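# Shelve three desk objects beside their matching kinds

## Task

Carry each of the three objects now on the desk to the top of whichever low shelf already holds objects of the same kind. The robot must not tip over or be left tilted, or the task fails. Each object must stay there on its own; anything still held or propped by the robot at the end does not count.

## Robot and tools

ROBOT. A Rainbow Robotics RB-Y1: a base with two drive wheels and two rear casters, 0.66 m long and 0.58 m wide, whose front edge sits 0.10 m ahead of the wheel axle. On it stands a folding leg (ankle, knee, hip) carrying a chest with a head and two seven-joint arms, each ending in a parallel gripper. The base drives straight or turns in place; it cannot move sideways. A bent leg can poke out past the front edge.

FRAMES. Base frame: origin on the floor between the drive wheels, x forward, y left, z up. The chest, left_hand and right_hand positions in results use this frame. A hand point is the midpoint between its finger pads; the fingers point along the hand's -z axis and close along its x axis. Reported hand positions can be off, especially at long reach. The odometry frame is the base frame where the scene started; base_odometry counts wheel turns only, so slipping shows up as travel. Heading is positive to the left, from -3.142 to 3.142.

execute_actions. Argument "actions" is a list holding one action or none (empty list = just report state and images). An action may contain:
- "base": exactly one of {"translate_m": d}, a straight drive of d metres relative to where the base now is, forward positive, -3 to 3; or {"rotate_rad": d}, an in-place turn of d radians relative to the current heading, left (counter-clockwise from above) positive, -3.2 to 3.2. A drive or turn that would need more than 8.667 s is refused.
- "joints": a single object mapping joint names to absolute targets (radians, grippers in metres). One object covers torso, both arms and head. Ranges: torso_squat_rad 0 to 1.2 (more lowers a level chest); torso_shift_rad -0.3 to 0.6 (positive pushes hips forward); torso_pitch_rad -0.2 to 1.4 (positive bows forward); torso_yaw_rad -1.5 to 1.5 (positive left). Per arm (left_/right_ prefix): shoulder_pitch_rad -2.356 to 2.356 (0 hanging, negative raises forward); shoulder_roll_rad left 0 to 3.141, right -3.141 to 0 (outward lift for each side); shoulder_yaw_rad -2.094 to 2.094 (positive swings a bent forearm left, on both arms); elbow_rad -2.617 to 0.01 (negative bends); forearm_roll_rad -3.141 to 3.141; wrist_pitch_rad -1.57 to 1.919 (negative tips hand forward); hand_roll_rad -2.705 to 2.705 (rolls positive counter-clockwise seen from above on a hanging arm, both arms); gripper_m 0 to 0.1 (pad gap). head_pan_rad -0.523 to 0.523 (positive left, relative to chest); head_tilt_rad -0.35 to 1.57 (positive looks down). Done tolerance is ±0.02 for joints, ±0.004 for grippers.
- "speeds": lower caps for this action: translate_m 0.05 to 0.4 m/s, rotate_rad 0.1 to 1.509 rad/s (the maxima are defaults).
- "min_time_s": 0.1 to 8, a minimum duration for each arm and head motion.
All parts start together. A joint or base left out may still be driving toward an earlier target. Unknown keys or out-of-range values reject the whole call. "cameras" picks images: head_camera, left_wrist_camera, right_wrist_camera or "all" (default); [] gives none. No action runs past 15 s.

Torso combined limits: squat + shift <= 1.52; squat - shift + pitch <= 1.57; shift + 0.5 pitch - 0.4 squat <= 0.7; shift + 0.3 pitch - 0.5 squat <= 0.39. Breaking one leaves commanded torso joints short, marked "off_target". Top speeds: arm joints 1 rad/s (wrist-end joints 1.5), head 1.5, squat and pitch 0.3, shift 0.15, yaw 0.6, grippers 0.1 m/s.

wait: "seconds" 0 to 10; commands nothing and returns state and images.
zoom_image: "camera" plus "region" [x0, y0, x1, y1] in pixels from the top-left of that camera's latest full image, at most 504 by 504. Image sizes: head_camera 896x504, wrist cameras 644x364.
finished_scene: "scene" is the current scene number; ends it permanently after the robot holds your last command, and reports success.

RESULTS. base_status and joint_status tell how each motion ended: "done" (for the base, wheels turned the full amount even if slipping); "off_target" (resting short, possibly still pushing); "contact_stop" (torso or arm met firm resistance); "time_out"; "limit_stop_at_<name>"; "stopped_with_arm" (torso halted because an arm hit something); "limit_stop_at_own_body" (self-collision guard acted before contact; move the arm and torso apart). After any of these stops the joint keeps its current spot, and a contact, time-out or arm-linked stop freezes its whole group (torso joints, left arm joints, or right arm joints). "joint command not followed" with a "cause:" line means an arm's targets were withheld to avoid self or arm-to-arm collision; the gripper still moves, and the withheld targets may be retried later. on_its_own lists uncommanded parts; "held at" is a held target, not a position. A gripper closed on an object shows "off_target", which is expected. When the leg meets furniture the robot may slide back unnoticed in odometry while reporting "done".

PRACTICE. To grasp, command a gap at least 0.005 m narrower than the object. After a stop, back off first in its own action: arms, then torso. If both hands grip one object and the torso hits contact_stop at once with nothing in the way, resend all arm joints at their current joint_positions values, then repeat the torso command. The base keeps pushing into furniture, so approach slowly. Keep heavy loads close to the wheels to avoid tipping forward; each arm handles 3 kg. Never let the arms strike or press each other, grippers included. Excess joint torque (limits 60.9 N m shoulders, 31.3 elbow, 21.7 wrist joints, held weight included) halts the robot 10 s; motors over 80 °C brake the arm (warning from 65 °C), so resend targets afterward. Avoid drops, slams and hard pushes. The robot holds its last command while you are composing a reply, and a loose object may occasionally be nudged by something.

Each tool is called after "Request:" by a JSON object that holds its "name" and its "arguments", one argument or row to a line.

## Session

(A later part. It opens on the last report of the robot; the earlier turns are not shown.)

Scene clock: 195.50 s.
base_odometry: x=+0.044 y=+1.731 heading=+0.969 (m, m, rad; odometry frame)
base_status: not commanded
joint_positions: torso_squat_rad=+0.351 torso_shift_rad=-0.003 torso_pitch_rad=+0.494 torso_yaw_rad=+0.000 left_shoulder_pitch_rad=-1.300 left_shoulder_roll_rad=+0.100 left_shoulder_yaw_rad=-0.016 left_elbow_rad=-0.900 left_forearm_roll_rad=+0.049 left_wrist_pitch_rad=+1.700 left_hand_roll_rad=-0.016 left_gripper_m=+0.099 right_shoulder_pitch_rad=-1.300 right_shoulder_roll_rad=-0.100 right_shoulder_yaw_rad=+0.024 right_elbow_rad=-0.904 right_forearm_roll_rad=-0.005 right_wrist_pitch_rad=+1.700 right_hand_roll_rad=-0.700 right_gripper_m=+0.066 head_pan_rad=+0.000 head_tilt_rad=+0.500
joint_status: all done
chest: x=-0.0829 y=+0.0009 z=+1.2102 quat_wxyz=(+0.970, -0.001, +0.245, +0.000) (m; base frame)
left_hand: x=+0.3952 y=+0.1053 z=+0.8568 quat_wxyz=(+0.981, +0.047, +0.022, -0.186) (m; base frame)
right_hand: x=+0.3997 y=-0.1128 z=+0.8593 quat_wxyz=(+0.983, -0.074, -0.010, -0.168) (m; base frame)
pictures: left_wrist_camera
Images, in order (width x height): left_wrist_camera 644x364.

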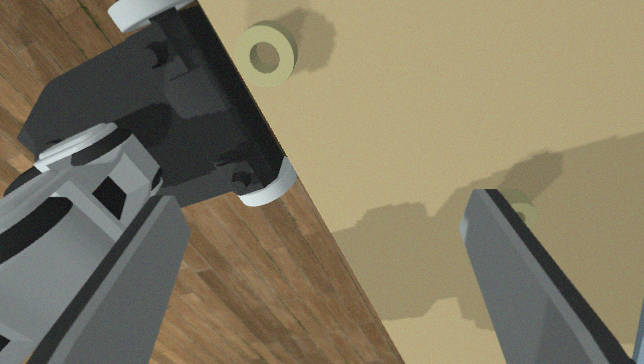

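Request:
{"name": "execute_actions", "arguments": {
  "actions": [
    {"base":{"translate_m":-0.5},"joints":{"head_tilt_rad":0.1}}
  ],
  "cameras": []
}}

Request:
{"name": "execute_actions", "arguments": {
  "actions": [
    {"base":{"rotate_rad":-3.141}}
  ],
  "cameras": ["head_camera"]
}}

Scene clock: 200.57 s.
base_odometry: x=-0.239 y=+1.319 heading=+0.970 (m, m, rad; odometry frame)
base_status: done
joint_positions: torso_squat_rad=+0.351 torso_shift_rad=-0.003 torso_pitch_rad=+0.494 torso_yaw_rad=+0.000 left_shoulder_pitch_rad=-1.300 left_shoulder_roll_rad=+0.100 left_shoulder_yaw_rad=-0.016 left_elbow_rad=-0.900 left_forearm_roll_rad=+0.049 left_wrist_pitch_rad=+1.700 left_hand_roll_rad=-0.016 left_gripper_m=+0.099 right_shoulder_pitch_rad=-1.300 right_shoulder_roll_rad=-0.100 right_shoulder_yaw_rad=+0.024 right_elbow_rad=-0.904 right_forearm_roll_rad=-0.005 right_wrist_pitch_rad=+1.700 right_hand_roll_rad=-0.700 right_gripper_m=+0.066 head_pan_rad=+0.000 head_tilt_rad=+0.100
joint_status: all done
chest: x=-0.0829 y=+0.0009 z=+1.2103 quat_wxyz=(+0.970, -0.001, +0.245, +0.000) (m; base frame)
left_hand: x=+0.3952 y=+0.1053 z=+0.8569 quat_wxyz=(+0.981, +0.047, +0.022, -0.186) (m; base frame)
right_hand: x=+0.3997 y=-0.1128 z=+0.8594 quat_wxyz=(+0.983, -0.074, -0.010, -0.168) (m; base frame)
pictures: none
No camera images: the call's "cameras" was empty. Leave "cameras" out to get every camera's image.

Scene clock: 205.90 s.
base_odometry: x=-0.239 y=+1.319 heading=-2.171 (m, m, rad; odometry frame)
base_status: done
joint_positions: torso_squat_rad=+0.351 torso_shift_rad=-0.003 torso_pitch_rad=+0.494 torso_yaw_rad=+0.000 left_shoulder_pitch_rad=-1.300 left_shoulder_roll_rad=+0.100 left_shoulder_yaw_rad=-0.016 left_elbow_rad=-0.900 left_forearm_roll_rad=+0.049 left_wrist_pitch_rad=+1.700 left_hand_roll_rad=-0.016 left_gripper_m=+0.099 right_shoulder_pitch_rad=-1.300 right_shoulder_roll_rad=-0.100 right_shoulder_yaw_rad=+0.024 right_elbow_rad=-0.904 right_forearm_roll_rad=-0.005 right_wrist_pitch_rad=+1.700 right_hand_roll_rad=-0.700 right_gripper_m=+0.065 head_pan_rad=+0.000 head_tilt_rad=+0.100
joint_status: not commanded
chest: x=-0.0829 y=+0.0009 z=+1.2103 quat_wxyz=(+0.970, -0.001, +0.245, +0.000) (m; base frame)
left_hand: x=+0.3952 y=+0.1053 z=+0.8569 quat_wxyz=(+0.981, +0.047, +0.022, -0.186) (m; base frame)
right_hand: x=+0.3997 y=-0.1128 z=+0.8594 quat_wxyz=(+0.983, -0.074, -0.010, -0.168) (m; base frame)
pictures: head_camera
Images, in order (width x height): head_camera 896x504.

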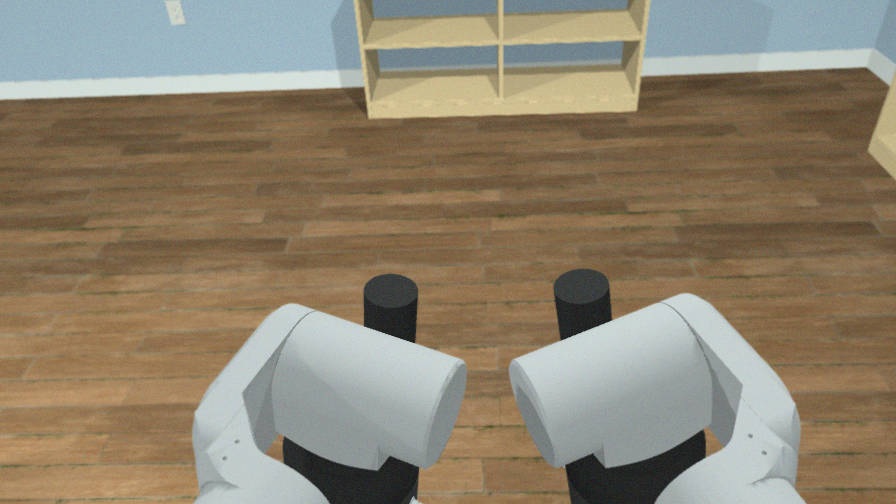

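Request:
{"name": "execute_actions", "arguments": {
  "actions": [
    {"base":{"translate_m":2.3}}
  ],
  "cameras": ["head_camera"]
}}

Scene clock: 214.60 s.
base_odometry: x=-1.538 y=-0.580 heading=-2.171 (m, m, rad; odometry frame)
base_status: done
joint_positions: torso_squat_rad=+0.351 torso_shift_rad=-0.003 torso_pitch_rad=+0.494 torso_yaw_rad=+0.000 left_shoulder_pitch_rad=-1.300 left_shoulder_roll_rad=+0.100 left_shoulder_yaw_rad=-0.016 left_elbow_rad=-0.900 left_forearm_roll_rad=+0.049 left_wrist_pitch_rad=+1.700 left_hand_roll_rad=-0.016 left_gripper_m=+0.099 right_shoulder_pitch_rad=-1.300 right_shoulder_roll_rad=-0.100 right_shoulder_yaw_rad=+0.024 right_elbow_rad=-0.904 right_forearm_roll_rad=-0.005 right_wrist_pitch_rad=+1.700 right_hand_roll_rad=-0.700 right_gripper_m=+0.065 head_pan_rad=+0.000 head_tilt_rad=+0.100
joint_status: not commanded
chest: x=-0.0829 y=+0.0009 z=+1.2102 quat_wxyz=(+0.970, -0.001, +0.245, +0.000) (m; base frame)
left_hand: x=+0.3952 y=+0.1053 z=+0.8568 quat_wxyz=(+0.981, +0.047, +0.022, -0.186) (m; base frame)
right_hand: x=+0.3997 y=-0.1128 z=+0.8593 quat_wxyz=(+0.983, -0.074, -0.010, -0.168) (m; base frame)
pictures: head_camera
Images, in order (width x height): head_camera 896x504.

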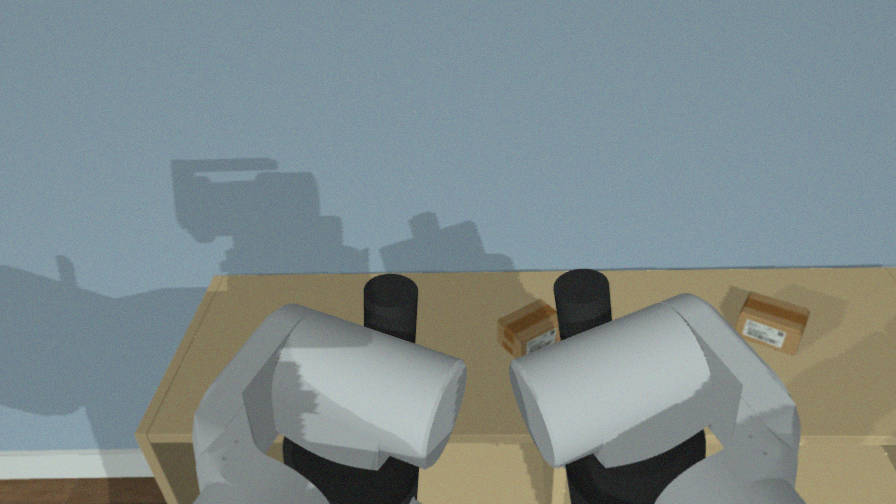

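Request:
{"name": "execute_actions", "arguments": {
  "actions": [
    {"base":{"translate_m":0.33},"joints":{"head_tilt_rad":0.5,"torso_yaw_rad":0.45}}
  ],
  "cameras": ["head_camera","right_wrist_camera"]
}}

Scene clock: 218.80 s.
base_odometry: x=-1.724 y=-0.852 heading=-2.171 (m, m, rad; odometry frame)
base_status: done
joint_positions: torso_squat_rad=+0.351 torso_shift_rad=-0.003 torso_pitch_rad=+0.494 torso_yaw_rad=+0.450 left_shoulder_pitch_rad=-1.300 left_shoulder_roll_rad=+0.100 left_shoulder_yaw_rad=-0.016 left_elbow_rad=-0.900 left_forearm_roll_rad=+0.049 left_wrist_pitch_rad=+1.700 left_hand_roll_rad=-0.016 left_gripper_m=+0.099 right_shoulder_pitch_rad=-1.300 right_shoulder_roll_rad=-0.100 right_shoulder_yaw_rad=+0.024 right_elbow_rad=-0.904 right_forearm_roll_rad=-0.005 right_wrist_pitch_rad=+1.700 right_hand_roll_rad=-0.700 right_gripper_m=+0.065 head_pan_rad=-0.001 head_tilt_rad=+0.500
joint_status: all done
chest: x=-0.0828 y=+0.0009 z=+1.2102 quat_wxyz=(+0.945, +0.054, +0.239, +0.216) (m; base frame)
left_hand: x=+0.3034 y=+0.3510 z=+0.9058 quat_wxyz=(+0.988, +0.145, +0.051, +0.014) (m; base frame)
right_hand: x=+0.3912 y=+0.1558 z=+0.8634 quat_wxyz=(+0.999, +0.034, -0.006, +0.028) (m; base frame)
pictures: head_camera, right_wrist_camera
Images, in order (width x height): head_camera 896x504, right_wrist_camera 644x364.

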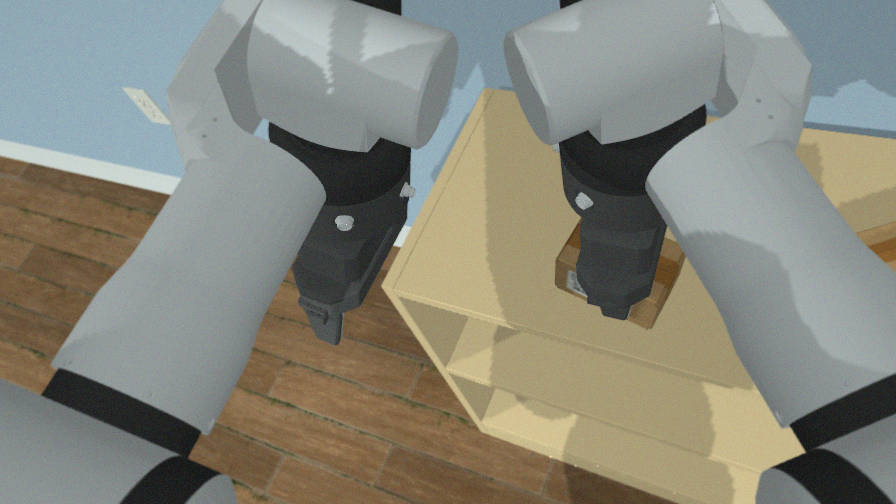

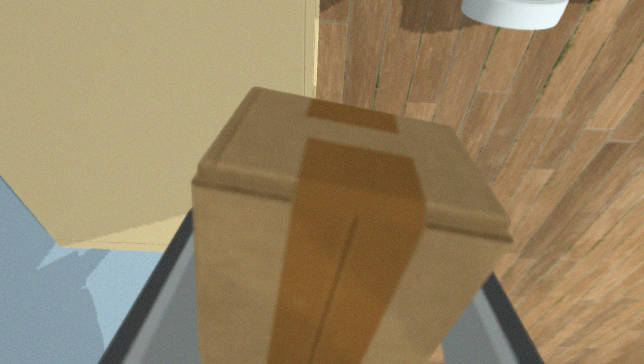

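Request:
{"name": "execute_actions", "arguments": {
  "actions": [
    {"base":{"translate_m":0.18},"speeds":{"translate_m":0.15},"joints":{"torso_yaw_rad":0.33}}
  ],
  "cameras": ["head_camera","right_wrist_camera"]
}}

Scene clock: 222.97 s.
base_odometry: x=-1.825 y=-1.001 heading=-2.170 (m, m, rad; odometry frame)
base_status: done
joint_positions: torso_squat_rad=+0.351 torso_shift_rad=-0.003 torso_pitch_rad=+0.494 torso_yaw_rad=+0.330 left_shoulder_pitch_rad=-1.300 left_shoulder_roll_rad=+0.100 left_shoulder_yaw_rad=-0.016 left_elbow_rad=-0.900 left_forearm_roll_rad=+0.049 left_wrist_pitch_rad=+1.700 left_hand_roll_rad=-0.016 left_gripper_m=+0.099 right_shoulder_pitch_rad=-1.300 right_shoulder_roll_rad=-0.100 right_shoulder_yaw_rad=+0.024 right_elbow_rad=-0.904 right_forearm_roll_rad=-0.005 right_wrist_pitch_rad=+1.700 right_hand_roll_rad=-0.700 right_gripper_m=+0.065 head_pan_rad=-0.001 head_tilt_rad=+0.500
joint_status: all done
chest: x=-0.0829 y=+0.0009 z=+1.2102 quat_wxyz=(+0.956, +0.039, +0.241, +0.159) (m; base frame)
left_hand: x=+0.3373 y=+0.2903 z=+0.8877 quat_wxyz=(+0.991, +0.119, +0.043, -0.040) (m; base frame)
right_hand: x=+0.4039 y=+0.0849 z=+0.8567 quat_wxyz=(+1.000, +0.005, -0.007, -0.024) (m; base frame)
pictures: head_camera, right_wrist_camera
Images, in order (width x height): head_camera 896x504, right_wrist_camera 644x364.

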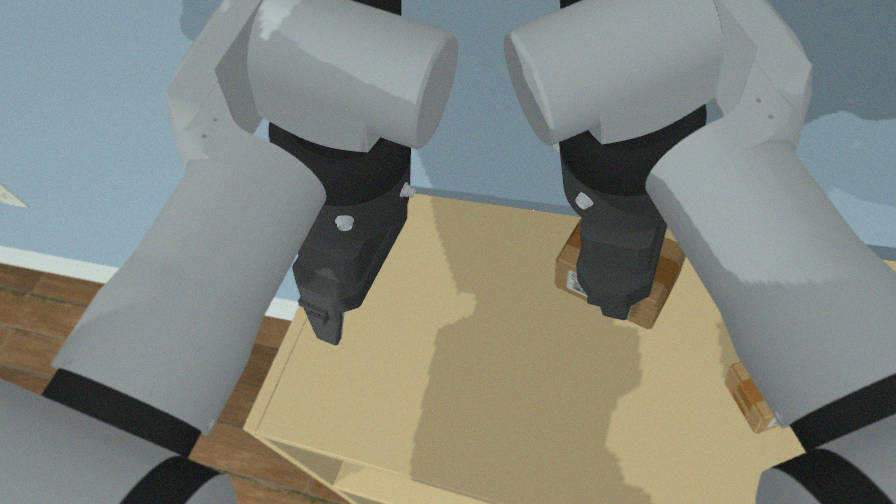

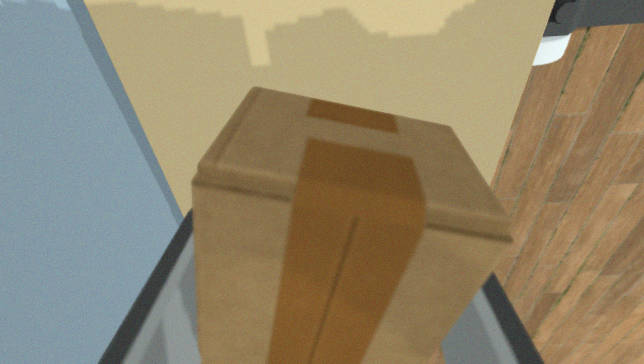

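Good. Lower, release, lift.

Request:
{"name": "execute_actions", "arguments": {
  "actions": [
    {"joints":{"right_shoulder_pitch_rad":-1.02,"right_wrist_pitch_rad":1.4}}
  ],
  "cameras": []
}}

Request:
{"name": "execute_actions", "arguments": {
  "actions": [
    {"joints":{"right_gripper_m":0.1}}
  ],
  "cameras": []
}}

Request:
{"name": "execute_actions", "arguments": {
  "actions": [
    {"joints":{"right_shoulder_pitch_rad":-1.3,"right_wrist_pitch_rad":1.7,"right_hand_roll_rad":0}}
  ],
  "cameras": ["right_wrist_camera"]
}}

Scene clock: 227.50 s.
base_odometry: x=-1.825 y=-1.001 heading=-2.170 (m, m, rad; odometry frame)
base_status: not commanded
joint_positions: torso_squat_rad=+0.351 torso_shift_rad=-0.003 torso_pitch_rad=+0.494 torso_yaw_rad=+0.330 left_shoulder_pitch_rad=-1.300 left_shoulder_roll_rad=+0.100 left_shoulder_yaw_rad=-0.016 left_elbow_rad=-0.900 left_forearm_roll_rad=+0.049 left_wrist_pitch_rad=+1.700 left_hand_roll_rad=-0.016 left_gripper_m=+0.099 right_shoulder_pitch_rad=-1.020 right_shoulder_roll_rad=-0.100 right_shoulder_yaw_rad=+0.024 right_elbow_rad=-0.904 right_forearm_roll_rad=-0.005 right_wrist_pitch_rad=+1.400 right_hand_roll_rad=-0.700 right_gripper_m=+0.065 head_pan_rad=-0.001 head_tilt_rad=+0.500
joint_status: all done
chest: x=-0.0829 y=+0.0009 z=+1.2102 quat_wxyz=(+0.956, +0.039, +0.241, +0.159) (m; base frame)
left_hand: x=+0.3373 y=+0.2904 z=+0.8877 quat_wxyz=(+0.991, +0.119, +0.044, -0.040) (m; base frame)
right_hand: x=+0.3594 y=+0.0545 z=+0.7342 quat_wxyz=(+0.998, +0.033, -0.004, -0.050) (m; base frame)
pictures: none
No camera images: the call's "cameras" was empty. Leave "cameras" out to get every camera's image.

Scene clock: 228.80 s.
base_odometry: x=-1.825 y=-1.001 heading=-2.170 (m, m, rad; odometry frame)
base_status: not commanded
joint_positions: torso_squat_rad=+0.351 torso_shift_rad=-0.003 torso_pitch_rad=+0.494 torso_yaw_rad=+0.330 left_shoulder_pitch_rad=-1.300 left_shoulder_roll_rad=+0.100 left_shoulder_yaw_rad=-0.016 left_elbow_rad=-0.900 left_forearm_roll_rad=+0.049 left_wrist_pitch_rad=+1.700 left_hand_roll_rad=-0.016 left_gripper_m=+0.099 right_shoulder_pitch_rad=-1.020 right_shoulder_roll_rad=-0.100 right_shoulder_yaw_rad=+0.024 right_elbow_rad=-0.904 right_forearm_roll_rad=-0.005 right_wrist_pitch_rad=+1.400 right_hand_roll_rad=-0.700 right_gripper_m=+0.100 head_pan_rad=-0.001 head_tilt_rad=+0.500
joint_status: all done
chest: x=-0.0829 y=+0.0009 z=+1.2102 quat_wxyz=(+0.956, +0.039, +0.241, +0.159) (m; base frame)
left_hand: x=+0.3373 y=+0.2904 z=+0.8877 quat_wxyz=(+0.991, +0.119, +0.044, -0.040) (m; base frame)
right_hand: x=+0.3594 y=+0.0545 z=+0.7342 quat_wxyz=(+0.998, +0.033, -0.004, -0.050) (m; base frame)
pictures: none
No camera images: the call's "cameras" was empty. Leave "cameras" out to get every camera's image.

Scene clock: 229.87 s.
base_odometry: x=-1.825 y=-1.001 heading=-2.170 (m, m, rad; odometry frame)
base_status: not commanded
joint_positions: torso_squat_rad=+0.351 torso_shift_rad=-0.003 torso_pitch_rad=+0.494 torso_yaw_rad=+0.330 left_shoulder_pitch_rad=-1.300 left_shoulder_roll_rad=+0.100 left_shoulder_yaw_rad=-0.016 left_elbow_rad=-0.900 left_forearm_roll_rad=+0.049 left_wrist_pitch_rad=+1.700 left_hand_roll_rad=-0.016 left_gripper_m=+0.099 right_shoulder_pitch_rad=-1.300 right_shoulder_roll_rad=-0.100 right_shoulder_yaw_rad=+0.024 right_elbow_rad=-0.904 right_forearm_roll_rad=-0.005 right_wrist_pitch_rad=+1.700 right_hand_roll_rad=+0.000 right_gripper_m=+0.100 head_pan_rad=-0.001 head_tilt_rad=+0.500
joint_status: all done
chest: x=-0.0829 y=+0.0009 z=+1.2103 quat_wxyz=(+0.956, +0.039, +0.241, +0.159) (m; base frame)
left_hand: x=+0.3373 y=+0.2904 z=+0.8877 quat_wxyz=(+0.991, +0.119, +0.043, -0.040) (m; base frame)
right_hand: x=+0.4040 y=+0.0850 z=+0.8568 quat_wxyz=(+0.947, +0.002, -0.009, +0.320) (m; base frame)
pictures: right_wrist_camera
Images, in order (width x height): right_wrist_camera 644x364.

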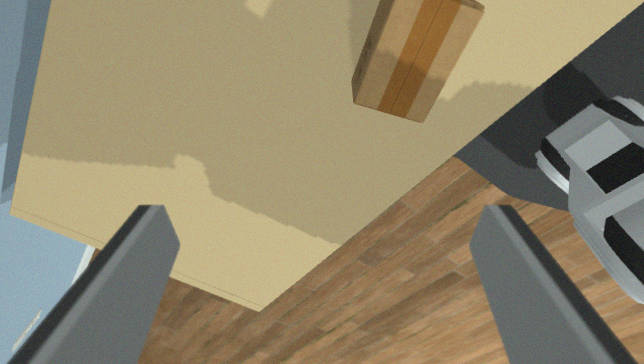

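Request:
{"name": "execute_actions", "arguments": {
  "actions": [
    {"base":{"translate_m":-2.31},"joints":{"torso_yaw_rad":0,"head_tilt_rad":0.3}}
  ],
  "cameras": []
}}

Request:
{"name": "execute_actions", "arguments": {
  "actions": [
    {"base":{"rotate_rad":1.571}}
  ],
  "cameras": []
}}

Request:
{"name": "execute_actions", "arguments": {
  "actions": [
    {"base":{"translate_m":2.7}}
  ],
  "cameras": ["head_camera","left_wrist_camera"]
}}

Scene clock: 243.27 s.
base_odometry: x=-0.523 y=+0.907 heading=-2.169 (m, m, rad; odometry frame)
base_status: done
joint_positions: torso_squat_rad=+0.351 torso_shift_rad=-0.003 torso_pitch_rad=+0.494 torso_yaw_rad=+0.000 left_shoulder_pitch_rad=-1.300 left_shoulder_roll_rad=+0.100 left_shoulder_yaw_rad=-0.016 left_elbow_rad=-0.900 left_forearm_roll_rad=+0.049 left_wrist_pitch_rad=+1.700 left_hand_roll_rad=-0.016 left_gripper_m=+0.099 right_shoulder_pitch_rad=-1.300 right_shoulder_roll_rad=-0.100 right_shoulder_yaw_rad=+0.024 right_elbow_rad=-0.904 right_forearm_roll_rad=-0.005 right_wrist_pitch_rad=+1.700 right_hand_roll_rad=+0.000 right_gripper_m=+0.100 head_pan_rad=-0.001 head_tilt_rad=+0.300
joint_status: all done
chest: x=-0.0829 y=+0.0009 z=+1.2103 quat_wxyz=(+0.970, -0.001, +0.245, +0.000) (m; base frame)
left_hand: x=+0.3952 y=+0.1053 z=+0.8568 quat_wxyz=(+0.981, +0.047, +0.022, -0.186) (m; base frame)
right_hand: x=+0.3998 y=-0.1129 z=+0.8595 quat_wxyz=(+0.981, -0.073, +0.015, +0.179) (m; base frame)
pictures: none
No camera images: the call's "cameras" was empty. Leave "cameras" out to get every camera's image.

Scene clock: 247.13 s.
base_odometry: x=-0.523 y=+0.907 heading=-0.599 (m, m, rad; odometry frame)
base_status: done
joint_positions: torso_squat_rad=+0.351 torso_shift_rad=-0.003 torso_pitch_rad=+0.494 torso_yaw_rad=+0.000 left_shoulder_pitch_rad=-1.300 left_shoulder_roll_rad=+0.100 left_shoulder_yaw_rad=-0.016 left_elbow_rad=-0.900 left_forearm_roll_rad=+0.049 left_wrist_pitch_rad=+1.700 left_hand_roll_rad=-0.016 left_gripper_m=+0.099 right_shoulder_pitch_rad=-1.300 right_shoulder_roll_rad=-0.100 right_shoulder_yaw_rad=+0.024 right_elbow_rad=-0.904 right_forearm_roll_rad=-0.005 right_wrist_pitch_rad=+1.700 right_hand_roll_rad=+0.000 right_gripper_m=+0.100 head_pan_rad=-0.001 head_tilt_rad=+0.300
joint_status: not commanded
chest: x=-0.0829 y=+0.0009 z=+1.2103 quat_wxyz=(+0.970, -0.001, +0.245, +0.000) (m; base frame)
left_hand: x=+0.3952 y=+0.1053 z=+0.8568 quat_wxyz=(+0.981, +0.047, +0.022, -0.186) (m; base frame)
right_hand: x=+0.3998 y=-0.1129 z=+0.8595 quat_wxyz=(+0.981, -0.073, +0.015, +0.179) (m; base frame)
pictures: none
No camera images: the call's "cameras" was empty. Leave "cameras" out to get every camera's image.

Scene clock: 255.23 s.
base_odometry: x=+1.708 y=-0.614 heading=-0.599 (m, m, rad; odometry frame)
base_status: done
joint_positions: torso_squat_rad=+0.351 torso_shift_rad=-0.003 torso_pitch_rad=+0.494 torso_yaw_rad=+0.000 left_shoulder_pitch_rad=-1.300 left_shoulder_roll_rad=+0.100 left_shoulder_yaw_rad=-0.016 left_elbow_rad=-0.900 left_forearm_roll_rad=+0.049 left_wrist_pitch_rad=+1.700 left_hand_roll_rad=-0.016 left_gripper_m=+0.099 right_shoulder_pitch_rad=-1.300 right_shoulder_roll_rad=-0.100 right_shoulder_yaw_rad=+0.024 right_elbow_rad=-0.904 right_forearm_roll_rad=-0.005 right_wrist_pitch_rad=+1.700 right_hand_roll_rad=+0.000 right_gripper_m=+0.100 head_pan_rad=-0.001 head_tilt_rad=+0.300
joint_status: not commanded
chest: x=-0.0829 y=+0.0009 z=+1.2102 quat_wxyz=(+0.970, -0.001, +0.245, +0.000) (m; base frame)
left_hand: x=+0.3952 y=+0.1053 z=+0.8568 quat_wxyz=(+0.981, +0.047, +0.022, -0.186) (m; base frame)
right_hand: x=+0.3998 y=-0.1129 z=+0.8594 quat_wxyz=(+0.981, -0.073, +0.016, +0.179) (m; base frame)
pictures: head_camera, left_wrist_camera
Images, in order (width x height): head_camera 896x504, left_wrist_camera 644x364.

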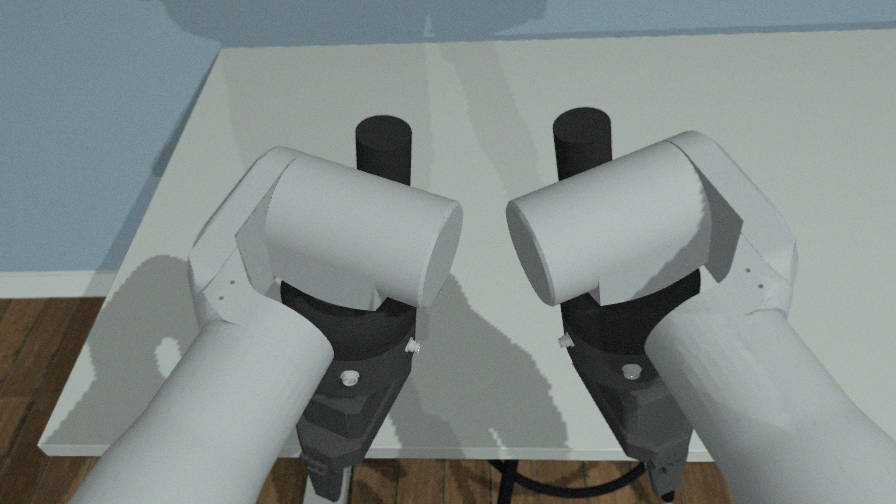

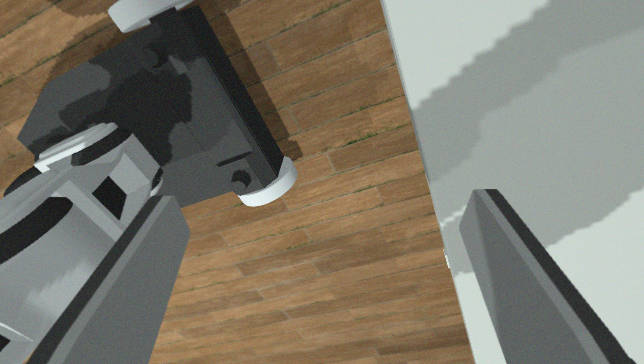

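Sponge hidden behind the arm, likely. Advance.

Request:
{"name": "execute_actions", "arguments": {
  "actions": [
    {"base":{"translate_m":0.25},"speeds":{"translate_m":0.2}}
  ],
  "cameras": ["left_wrist_camera"]
}}

Scene clock: 258.57 s.
base_odometry: x=+1.914 y=-0.755 heading=-0.599 (m, m, rad; odometry frame)
base_status: done
joint_positions: torso_squat_rad=+0.351 torso_shift_rad=-0.003 torso_pitch_rad=+0.494 torso_yaw_rad=+0.000 left_shoulder_pitch_rad=-1.300 left_shoulder_roll_rad=+0.100 left_shoulder_yaw_rad=-0.016 left_elbow_rad=-0.900 left_forearm_roll_rad=+0.049 left_wrist_pitch_rad=+1.700 left_hand_roll_rad=-0.016 left_gripper_m=+0.099 right_shoulder_pitch_rad=-1.300 right_shoulder_roll_rad=-0.100 right_shoulder_yaw_rad=+0.024 right_elbow_rad=-0.904 right_forearm_roll_rad=-0.005 right_wrist_pitch_rad=+1.700 right_hand_roll_rad=+0.000 right_gripper_m=+0.100 head_pan_rad=-0.001 head_tilt_rad=+0.300
joint_status: not commanded
chest: x=-0.0829 y=+0.0009 z=+1.2102 quat_wxyz=(+0.970, -0.001, +0.245, +0.000) (m; base frame)
left_hand: x=+0.3952 y=+0.1053 z=+0.8568 quat_wxyz=(+0.981, +0.047, +0.022, -0.186) (m; base frame)
right_hand: x=+0.3998 y=-0.1129 z=+0.8594 quat_wxyz=(+0.981, -0.073, +0.016, +0.179) (m; base frame)
pictures: left_wrist_camera
Images, in order (width x height): left_wrist_camera 644x364.

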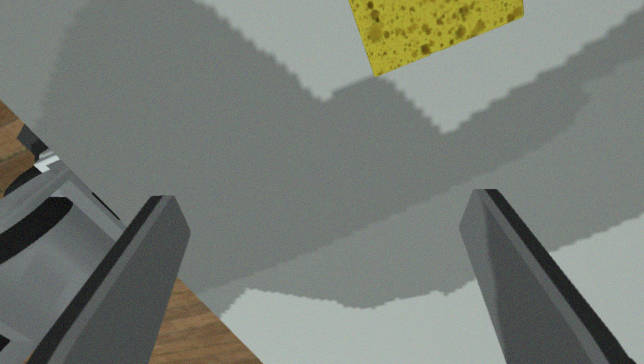

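Request:
{"name": "execute_actions", "arguments": {
  "actions": [
    {"joints":{"torso_yaw_rad":0.2,"left_hand_roll_rad":0.17}}
  ],
  "cameras": ["left_wrist_camera"]
}}

Scene clock: 261.93 s.
base_odometry: x=+1.914 y=-0.755 heading=-0.599 (m, m, rad; odometry frame)
base_status: not commanded
joint_positions: torso_squat_rad=+0.351 torso_shift_rad=-0.003 torso_pitch_rad=+0.494 torso_yaw_rad=+0.200 left_shoulder_pitch_rad=-1.300 left_shoulder_roll_rad=+0.100 left_shoulder_yaw_rad=-0.016 left_elbow_rad=-0.900 left_forearm_roll_rad=+0.049 left_wrist_pitch_rad=+1.700 left_hand_roll_rad=+0.170 left_gripper_m=+0.099 right_shoulder_pitch_rad=-1.300 right_shoulder_roll_rad=-0.100 right_shoulder_yaw_rad=+0.024 right_elbow_rad=-0.904 right_forearm_roll_rad=-0.005 right_wrist_pitch_rad=+1.700 right_hand_roll_rad=+0.000 right_gripper_m=+0.100 head_pan_rad=-0.001 head_tilt_rad=+0.300
joint_status: all done
chest: x=-0.0829 y=+0.0010 z=+1.2102 quat_wxyz=(+0.965, +0.024, +0.244, +0.097) (m; base frame)
left_hand: x=+0.3665 y=+0.2203 z=+0.8720 quat_wxyz=(+0.995, +0.094, +0.027, -0.005) (m; base frame)
right_hand: x=+0.4092 y=+0.0071 z=+0.8541 quat_wxyz=(+0.964, -0.027, +0.001, +0.265) (m; base frame)
pictures: left_wrist_camera
Images, in order (width x height): left_wrist_camera 644x364.

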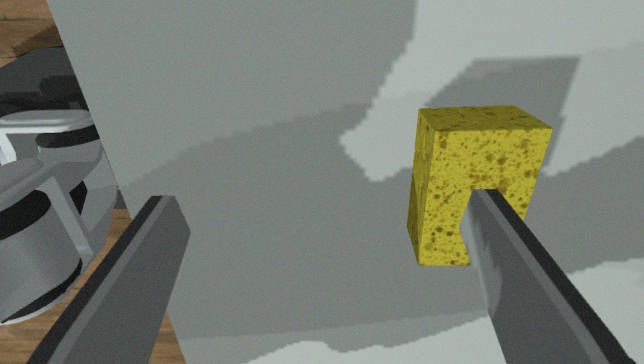

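Request:
{"name": "execute_actions", "arguments": {
  "actions": [
    {"base":{"translate_m":0.07},"speeds":{"translate_m":0.15},"joints":{"torso_yaw_rad":0.13,"left_hand_roll_rad":0.24}}
  ],
  "cameras": []
}}

Request:
{"name": "execute_actions", "arguments": {
  "actions": [
    {"base":{"translate_m":0.04},"speeds":{"translate_m":0.15},"joints":{"left_shoulder_pitch_rad":-1.1,"left_wrist_pitch_rad":1.48}}
  ],
  "cameras": ["left_wrist_camera"]
}}

Scene clock: 267.27 s.
base_odometry: x=+1.972 y=-0.795 heading=-0.598 (m, m, rad; odometry frame)
base_status: done
joint_positions: torso_squat_rad=+0.351 torso_shift_rad=-0.003 torso_pitch_rad=+0.494 torso_yaw_rad=+0.130 left_shoulder_pitch_rad=-1.300 left_shoulder_roll_rad=+0.100 left_shoulder_yaw_rad=-0.016 left_elbow_rad=-0.900 left_forearm_roll_rad=+0.049 left_wrist_pitch_rad=+1.700 left_hand_roll_rad=+0.240 left_gripper_m=+0.099 right_shoulder_pitch_rad=-1.300 right_shoulder_roll_rad=-0.100 right_shoulder_yaw_rad=+0.024 right_elbow_rad=-0.904 right_forearm_roll_rad=-0.005 right_wrist_pitch_rad=+1.700 right_hand_roll_rad=+0.000 right_gripper_m=+0.100 head_pan_rad=-0.001 head_tilt_rad=+0.300
joint_status: all done
chest: x=-0.0829 y=+0.0009 z=+1.2102 quat_wxyz=(+0.968, +0.015, +0.244, +0.063) (m; base frame)
left_hand: x=+0.3788 y=+0.1807 z=+0.8655 quat_wxyz=(+0.997, +0.079, +0.021, -0.002) (m; base frame)
right_hand: x=+0.4083 y=-0.0352 z=+0.8547 quat_wxyz=(+0.971, -0.043, +0.006, +0.235) (m; base frame)
pictures: none
No camera images: the call's "cameras" was empty. Leave "cameras" out to get every camera's image.

Scene clock: 268.47 s.
base_odometry: x=+2.005 y=-0.817 heading=-0.598 (m, m, rad; odometry frame)
base_status: done
joint_positions: torso_squat_rad=+0.351 torso_shift_rad=-0.003 torso_pitch_rad=+0.494 torso_yaw_rad=+0.130 left_shoulder_pitch_rad=-1.100 left_shoulder_roll_rad=+0.100 left_shoulder_yaw_rad=-0.016 left_elbow_rad=-0.900 left_forearm_roll_rad=+0.049 left_wrist_pitch_rad=+1.480 left_hand_roll_rad=+0.240 left_gripper_m=+0.099 right_shoulder_pitch_rad=-1.300 right_shoulder_roll_rad=-0.100 right_shoulder_yaw_rad=+0.024 right_elbow_rad=-0.904 right_forearm_roll_rad=-0.005 right_wrist_pitch_rad=+1.700 right_hand_roll_rad=+0.000 right_gripper_m=+0.100 head_pan_rad=-0.001 head_tilt_rad=+0.300
joint_status: all done
chest: x=-0.0829 y=+0.0009 z=+1.2103 quat_wxyz=(+0.968, +0.015, +0.244, +0.063) (m; base frame)
left_hand: x=+0.3423 y=+0.2058 z=+0.7816 quat_wxyz=(+0.998, +0.060, +0.009, +0.021) (m; base frame)
right_hand: x=+0.4083 y=-0.0352 z=+0.8547 quat_wxyz=(+0.971, -0.043, +0.006, +0.235) (m; base frame)
pictures: left_wrist_camera
Images, in order (width x height): left_wrist_camera 644x364.

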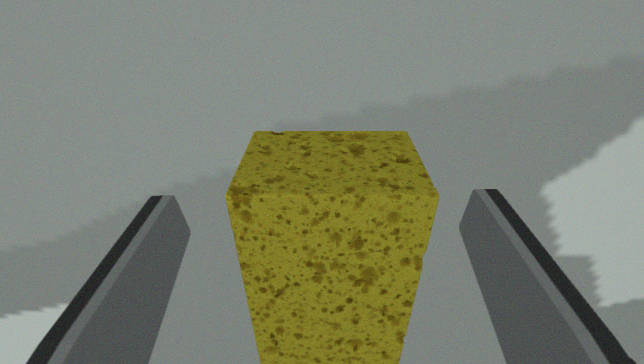

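Request:
{"name": "execute_actions", "arguments": {
  "actions": [
    {"base":{"translate_m":0.01},"joints":{"left_shoulder_pitch_rad":-1.05,"left_wrist_pitch_rad":1.43}}
  ],
  "cameras": []
}}

Request:
{"name": "execute_actions", "arguments": {
  "actions": [
    {"joints":{"left_gripper_m":0.03}}
  ],
  "cameras": []
}}

Request:
{"name": "execute_actions", "arguments": {
  "actions": [
    {"joints":{"left_shoulder_pitch_rad":-1.3,"left_wrist_pitch_rad":1.7,"torso_yaw_rad":0}}
  ],
  "cameras": ["left_wrist_camera"]
}}

Scene clock: 272.30 s.
base_odometry: x=+2.014 y=-0.823 heading=-0.598 (m, m, rad; odometry frame)
base_status: done
joint_positions: torso_squat_rad=+0.351 torso_shift_rad=-0.003 torso_pitch_rad=+0.494 torso_yaw_rad=+0.130 left_shoulder_pitch_rad=-1.050 left_shoulder_roll_rad=+0.100 left_shoulder_yaw_rad=-0.016 left_elbow_rad=-0.900 left_forearm_roll_rad=+0.049 left_wrist_pitch_rad=+1.430 left_hand_roll_rad=+0.240 left_gripper_m=+0.099 right_shoulder_pitch_rad=-1.300 right_shoulder_roll_rad=-0.100 right_shoulder_yaw_rad=+0.024 right_elbow_rad=-0.904 right_forearm_roll_rad=-0.005 right_wrist_pitch_rad=+1.700 right_hand_roll_rad=+0.000 right_gripper_m=+0.100 head_pan_rad=-0.001 head_tilt_rad=+0.300
joint_status: all done
chest: x=-0.0829 y=+0.0009 z=+1.2103 quat_wxyz=(+0.968, +0.015, +0.244, +0.063) (m; base frame)
left_hand: x=+0.3295 y=+0.2123 z=+0.7622 quat_wxyz=(+0.998, +0.056, +0.009, +0.027) (m; base frame)
right_hand: x=+0.4083 y=-0.0352 z=+0.8547 quat_wxyz=(+0.971, -0.043, +0.006, +0.235) (m; base frame)
pictures: none
No camera images: the call's "cameras" was empty. Leave "cameras" out to get every camera's image.

Scene clock: 273.47 s.
base_odometry: x=+2.014 y=-0.823 heading=-0.598 (m, m, rad; odometry frame)
base_status: not commanded
joint_positions: torso_squat_rad=+0.351 torso_shift_rad=-0.003 torso_pitch_rad=+0.494 torso_yaw_rad=+0.130 left_shoulder_pitch_rad=-1.050 left_shoulder_roll_rad=+0.100 left_shoulder_yaw_rad=-0.016 left_elbow_rad=-0.900 left_forearm_roll_rad=+0.049 left_wrist_pitch_rad=+1.430 left_hand_roll_rad=+0.240 left_gripper_m=+0.059 right_shoulder_pitch_rad=-1.300 right_shoulder_roll_rad=-0.100 right_shoulder_yaw_rad=+0.024 right_elbow_rad=-0.904 right_forearm_roll_rad=-0.005 right_wrist_pitch_rad=+1.700 right_hand_roll_rad=+0.000 right_gripper_m=+0.100 head_pan_rad=-0.001 head_tilt_rad=+0.300
joint_status: left_gripper_m off_target (ended at +0.059, target +0.030)
chest: x=-0.0829 y=+0.0009 z=+1.2103 quat_wxyz=(+0.968, +0.015, +0.244, +0.063) (m; base frame)
left_hand: x=+0.3295 y=+0.2123 z=+0.7622 quat_wxyz=(+0.998, +0.056, +0.009, +0.027) (m; base frame)
right_hand: x=+0.4083 y=-0.0352 z=+0.8547 quat_wxyz=(+0.971, -0.043, +0.006, +0.235) (m; base frame)
pictures: none
No camera images: the call's "cameras" was empty. Leave "cameras" out to get every camera's image.

Scene clock: 274.80 s.
base_odometry: x=+2.014 y=-0.823 heading=-0.598 (m, m, rad; odometry frame)
base_status: not commanded
joint_positions: torso_squat_rad=+0.351 torso_shift_rad=-0.003 torso_pitch_rad=+0.494 torso_yaw_rad=+0.000 left_shoulder_pitch_rad=-1.300 left_shoulder_roll_rad=+0.100 left_shoulder_yaw_rad=-0.016 left_elbow_rad=-0.900 left_forearm_roll_rad=+0.049 left_wrist_pitch_rad=+1.700 left_hand_roll_rad=+0.240 left_gripper_m=+0.059 right_shoulder_pitch_rad=-1.300 right_shoulder_roll_rad=-0.100 right_shoulder_yaw_rad=+0.024 right_elbow_rad=-0.904 right_forearm_roll_rad=-0.005 right_wrist_pitch_rad=+1.700 right_hand_roll_rad=+0.000 right_gripper_m=+0.100 head_pan_rad=-0.001 head_tilt_rad=+0.300
joint_status: all done
chest: x=-0.0829 y=+0.0009 z=+1.2103 quat_wxyz=(+0.970, -0.001, +0.245, +0.000) (m; base frame)
left_hand: x=+0.3952 y=+0.1052 z=+0.8569 quat_wxyz=(+0.997, +0.049, +0.016, -0.059) (m; base frame)
right_hand: x=+0.3998 y=-0.1129 z=+0.8594 quat_wxyz=(+0.981, -0.073, +0.016, +0.179) (m; base frame)
pictures: left_wrist_camera
Images, in order (width x height): left_wrist_camera 644x364.

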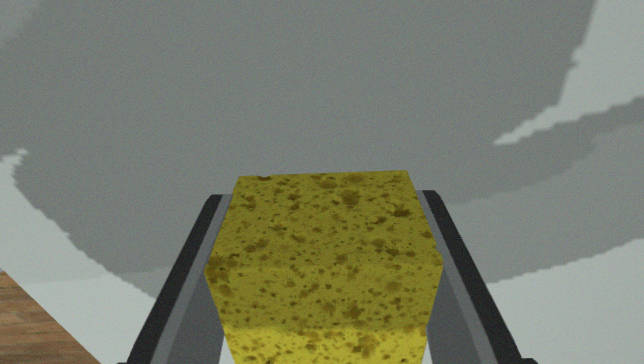

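Request:
{"name": "execute_actions", "arguments": {
  "actions": [
    {"base":{"translate_m":-0.6},"joints":{"head_tilt_rad":0.1}}
  ],
  "cameras": []
}}

Request:
{"name": "execute_actions", "arguments": {
  "actions": [
    {"base":{"rotate_rad":3.141}}
  ],
  "cameras": []
}}

Request:
{"name": "execute_actions", "arguments": {
  "actions": [
    {"base":{"translate_m":2.6}}
  ],
  "cameras": ["head_camera"]
}}

Scene clock: 281.23 s.
base_odometry: x=+1.518 y=-0.485 heading=-0.599 (m, m, rad; odometry frame)
base_status: done
joint_positions: torso_squat_rad=+0.351 torso_shift_rad=-0.003 torso_pitch_rad=+0.494 torso_yaw_rad=+0.000 left_shoulder_pitch_rad=-1.300 left_shoulder_roll_rad=+0.100 left_shoulder_yaw_rad=-0.016 left_elbow_rad=-0.900 left_forearm_roll_rad=+0.049 left_wrist_pitch_rad=+1.700 left_hand_roll_rad=+0.240 left_gripper_m=+0.059 right_shoulder_pitch_rad=-1.300 right_shoulder_roll_rad=-0.100 right_shoulder_yaw_rad=+0.024 right_elbow_rad=-0.904 right_forearm_roll_rad=-0.005 right_wrist_pitch_rad=+1.700 right_hand_roll_rad=+0.000 right_gripper_m=+0.100 head_pan_rad=-0.001 head_tilt_rad=+0.100
joint_status: all done
chest: x=-0.0829 y=+0.0009 z=+1.2103 quat_wxyz=(+0.970, -0.001, +0.245, +0.000) (m; base frame)
left_hand: x=+0.3952 y=+0.1053 z=+0.8569 quat_wxyz=(+0.997, +0.049, +0.016, -0.059) (m; base frame)
right_hand: x=+0.3998 y=-0.1129 z=+0.8594 quat_wxyz=(+0.981, -0.073, +0.016, +0.179) (m; base frame)
pictures: none
No camera images: the call's "cameras" was empty. Leave "cameras" out to get every camera's image.

Scene clock: 286.57 s.
base_odometry: x=+1.518 y=-0.485 heading=+2.542 (m, m, rad; odometry frame)
base_status: done
joint_positions: torso_squat_rad=+0.351 torso_shift_rad=-0.003 torso_pitch_rad=+0.494 torso_yaw_rad=+0.000 left_shoulder_pitch_rad=-1.300 left_shoulder_roll_rad=+0.100 left_shoulder_yaw_rad=-0.016 left_elbow_rad=-0.900 left_forearm_roll_rad=+0.049 left_wrist_pitch_rad=+1.700 left_hand_roll_rad=+0.240 left_gripper_m=+0.059 right_shoulder_pitch_rad=-1.300 right_shoulder_roll_rad=-0.100 right_shoulder_yaw_rad=+0.024 right_elbow_rad=-0.904 right_forearm_roll_rad=-0.005 right_wrist_pitch_rad=+1.700 right_hand_roll_rad=+0.000 right_gripper_m=+0.100 head_pan_rad=-0.001 head_tilt_rad=+0.100
joint_status: not commanded
chest: x=-0.0829 y=+0.0009 z=+1.2103 quat_wxyz=(+0.970, -0.001, +0.245, +0.000) (m; base frame)
left_hand: x=+0.3952 y=+0.1053 z=+0.8569 quat_wxyz=(+0.997, +0.049, +0.016, -0.059) (m; base frame)
right_hand: x=+0.3998 y=-0.1129 z=+0.8594 quat_wxyz=(+0.981, -0.073, +0.016, +0.179) (m; base frame)
pictures: none
No camera images: the call's "cameras" was empty. Leave "cameras" out to get every camera's image.

Scene clock: 294.53 s.
base_odometry: x=-0.628 y=+0.982 heading=+2.542 (m, m, rad; odometry frame)
base_status: done
joint_positions: torso_squat_rad=+0.351 torso_shift_rad=-0.003 torso_pitch_rad=+0.494 torso_yaw_rad=+0.000 left_shoulder_pitch_rad=-1.300 left_shoulder_roll_rad=+0.100 left_shoulder_yaw_rad=-0.016 left_elbow_rad=-0.900 left_forearm_roll_rad=+0.049 left_wrist_pitch_rad=+1.700 left_hand_roll_rad=+0.240 left_gripper_m=+0.059 right_shoulder_pitch_rad=-1.300 right_shoulder_roll_rad=-0.100 right_shoulder_yaw_rad=+0.024 right_elbow_rad=-0.904 right_forearm_roll_rad=-0.005 right_wrist_pitch_rad=+1.700 right_hand_roll_rad=+0.000 right_gripper_m=+0.100 head_pan_rad=-0.001 head_tilt_rad=+0.100
joint_status: not commanded
chest: x=-0.0829 y=+0.0009 z=+1.2102 quat_wxyz=(+0.970, -0.001, +0.245, +0.000) (m; base frame)
left_hand: x=+0.3952 y=+0.1053 z=+0.8568 quat_wxyz=(+0.997, +0.049, +0.016, -0.059) (m; base frame)
right_hand: x=+0.3998 y=-0.1129 z=+0.8594 quat_wxyz=(+0.981, -0.073, +0.016, +0.179) (m; base frame)
pictures: head_camera
Images, in order (width x height): head_camera 896x504.

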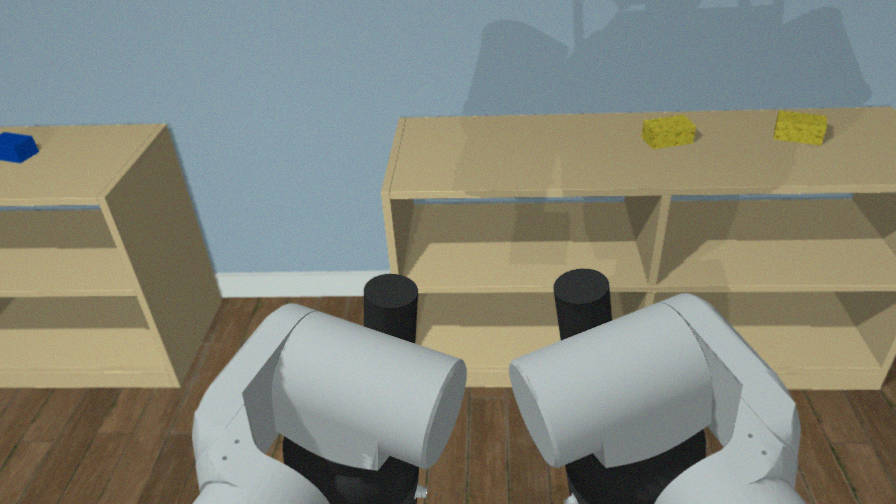

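Request:
{"name": "execute_actions", "arguments": {
  "actions": [
    {"base":{"translate_m":1.1},"joints":{"head_tilt_rad":0.5,"torso_yaw_rad":-0.4}}
  ],
  "cameras": ["head_camera","left_wrist_camera"]
}}

Scene clock: 301.00 s.
base_odometry: x=-1.537 y=+1.603 heading=+2.542 (m, m, rad; odometry frame)
base_status: done
joint_positions: torso_squat_rad=+0.351 torso_shift_rad=-0.003 torso_pitch_rad=+0.494 torso_yaw_rad=-0.400 left_shoulder_pitch_rad=-1.300 left_shoulder_roll_rad=+0.100 left_shoulder_yaw_rad=-0.016 left_elbow_rad=-0.900 left_forearm_roll_rad=+0.049 left_wrist_pitch_rad=+1.700 left_hand_roll_rad=+0.240 left_gripper_m=+0.059 right_shoulder_pitch_rad=-1.300 right_shoulder_roll_rad=-0.101 right_shoulder_yaw_rad=+0.024 right_elbow_rad=-0.904 right_forearm_roll_rad=-0.005 right_wrist_pitch_rad=+1.700 right_hand_roll_rad=+0.000 right_gripper_m=+0.100 head_pan_rad=-0.001 head_tilt_rad=+0.500
joint_status: all done
chest: x=-0.0828 y=+0.0009 z=+1.2102 quat_wxyz=(+0.950, -0.049, +0.240, -0.193) (m; base frame)
left_hand: x=+0.3903 y=-0.1321 z=+0.8598 quat_wxyz=(+0.971, -0.043, +0.001, -0.234) (m; base frame)
right_hand: x=+0.3199 y=-0.3343 z=+0.9028 quat_wxyz=(+0.986, -0.161, +0.045, +0.002) (m; base frame)
pictures: head_camera, left_wrist_camera
Images, in order (width x height): head_camera 896x504, left_wrist_camera 644x364.

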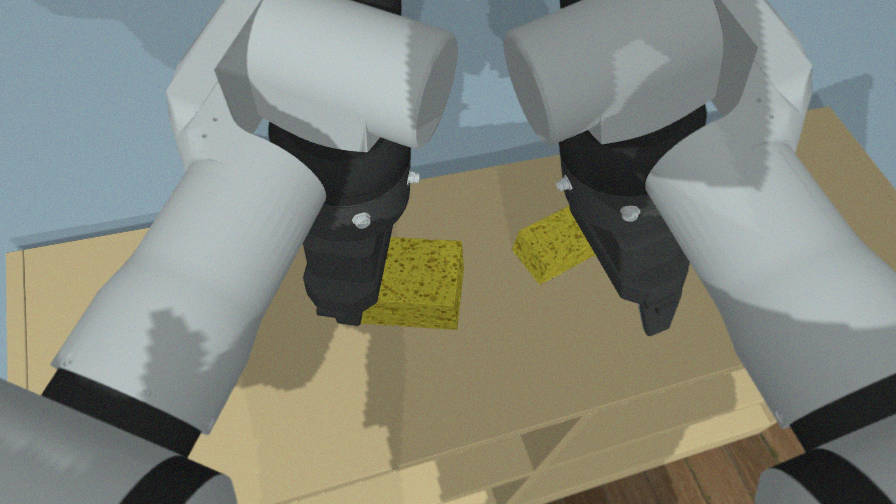

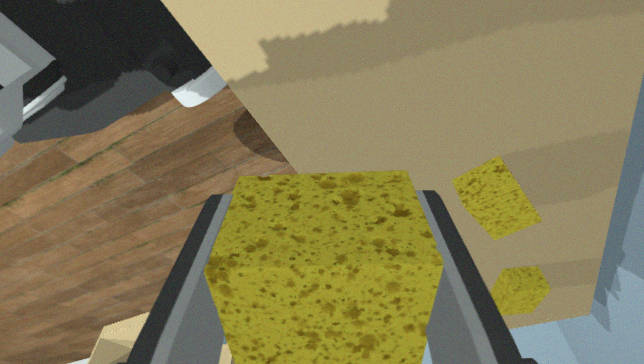

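Request:
{"name": "execute_actions", "arguments": {
  "actions": [
    {"joints":{"torso_yaw_rad":-0.25,"left_shoulder_pitch_rad":-1.02,"left_wrist_pitch_rad":1.4}}
  ],
  "cameras": []
}}

Request:
{"name": "execute_actions", "arguments": {
  "actions": [
    {"joints":{"left_gripper_m":0.1}}
  ],
  "cameras": []
}}

Request:
{"name": "execute_actions", "arguments": {
  "actions": [
    {"joints":{"left_shoulder_pitch_rad":-1.3,"left_wrist_pitch_rad":1.7}}
  ],
  "cameras": ["left_wrist_camera"]
}}

Scene clock: 305.93 s.
base_odometry: x=-1.537 y=+1.603 heading=+2.542 (m, m, rad; odometry frame)
base_status: not commanded
joint_positions: torso_squat_rad=+0.351 torso_shift_rad=-0.003 torso_pitch_rad=+0.494 torso_yaw_rad=-0.250 left_shoulder_pitch_rad=-1.020 left_shoulder_roll_rad=+0.100 left_shoulder_yaw_rad=-0.016 left_elbow_rad=-0.900 left_forearm_roll_rad=+0.049 left_wrist_pitch_rad=+1.400 left_hand_roll_rad=+0.240 left_gripper_m=+0.059 right_shoulder_pitch_rad=-1.300 right_shoulder_roll_rad=-0.100 right_shoulder_yaw_rad=+0.024 right_elbow_rad=-0.904 right_forearm_roll_rad=-0.005 right_wrist_pitch_rad=+1.700 right_hand_roll_rad=+0.000 right_gripper_m=+0.100 head_pan_rad=-0.001 head_tilt_rad=+0.500
joint_status: all done
chest: x=-0.0828 y=+0.0009 z=+1.2102 quat_wxyz=(+0.962, -0.031, +0.243, -0.121) (m; base frame)
left_hand: x=+0.3557 y=-0.0117 z=+0.7324 quat_wxyz=(+0.990, -0.035, +0.002, -0.136) (m; base frame)
right_hand: x=+0.3590 y=-0.2555 z=+0.8816 quat_wxyz=(+0.989, -0.129, +0.034, +0.069) (m; base frame)
pictures: none
No camera images: the call's "cameras" was empty. Leave "cameras" out to get every camera's image.

Scene clock: 307.10 s.
base_odometry: x=-1.537 y=+1.603 heading=+2.542 (m, m, rad; odometry frame)
base_status: not commanded
joint_positions: torso_squat_rad=+0.351 torso_shift_rad=-0.003 torso_pitch_rad=+0.494 torso_yaw_rad=-0.250 left_shoulder_pitch_rad=-1.020 left_shoulder_roll_rad=+0.100 left_shoulder_yaw_rad=-0.016 left_elbow_rad=-0.900 left_forearm_roll_rad=+0.049 left_wrist_pitch_rad=+1.400 left_hand_roll_rad=+0.240 left_gripper_m=+0.099 right_shoulder_pitch_rad=-1.300 right_shoulder_roll_rad=-0.100 right_shoulder_yaw_rad=+0.024 right_elbow_rad=-0.904 right_forearm_roll_rad=-0.005 right_wrist_pitch_rad=+1.700 right_hand_roll_rad=+0.000 right_gripper_m=+0.100 head_pan_rad=-0.001 head_tilt_rad=+0.500
joint_status: all done
chest: x=-0.0828 y=+0.0009 z=+1.2102 quat_wxyz=(+0.962, -0.031, +0.243, -0.121) (m; base frame)
left_hand: x=+0.3557 y=-0.0117 z=+0.7324 quat_wxyz=(+0.990, -0.035, +0.002, -0.136) (m; base frame)
right_hand: x=+0.3590 y=-0.2555 z=+0.8816 quat_wxyz=(+0.989, -0.129, +0.034, +0.069) (m; base frame)
pictures: none
No camera images: the call's "cameras" was empty. Leave "cameras" out to get every camera's image.

Scene clock: 308.00 s.
base_odometry: x=-1.537 y=+1.603 heading=+2.542 (m, m, rad; odometry frame)
base_status: not commanded
joint_positions: torso_squat_rad=+0.351 torso_shift_rad=-0.003 torso_pitch_rad=+0.494 torso_yaw_rad=-0.250 left_shoulder_pitch_rad=-1.300 left_shoulder_roll_rad=+0.100 left_shoulder_yaw_rad=-0.016 left_elbow_rad=-0.900 left_forearm_roll_rad=+0.049 left_wrist_pitch_rad=+1.700 left_hand_roll_rad=+0.240 left_gripper_m=+0.099 right_shoulder_pitch_rad=-1.300 right_shoulder_roll_rad=-0.100 right_shoulder_yaw_rad=+0.024 right_elbow_rad=-0.904 right_forearm_roll_rad=-0.005 right_wrist_pitch_rad=+1.700 right_hand_roll_rad=+0.000 right_gripper_m=+0.100 head_pan_rad=-0.001 head_tilt_rad=+0.500
joint_status: all done
chest: x=-0.0829 y=+0.0009 z=+1.2103 quat_wxyz=(+0.962, -0.031, +0.243, -0.121) (m; base frame)
left_hand: x=+0.4021 y=-0.0434 z=+0.8535 quat_wxyz=(+0.986, -0.008, +0.007, -0.169) (m; base frame)
right_hand: x=+0.3590 y=-0.2556 z=+0.8816 quat_wxyz=(+0.989, -0.129, +0.034, +0.069) (m; base frame)
pictures: left_wrist_camera
Images, in order (width x height): left_wrist_camera 644x364.

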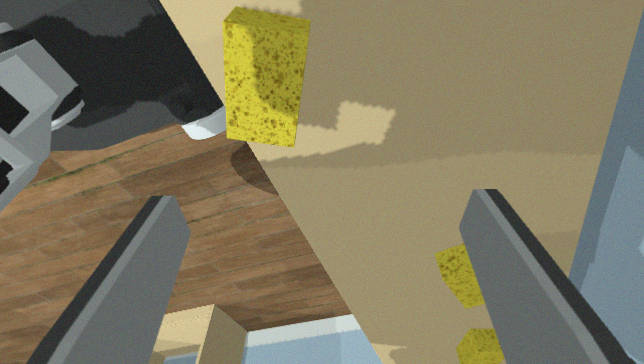

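Request:
{"name": "finished_scene", "arguments": {
  "scene": 1
}}

The scene is finished: the task was done.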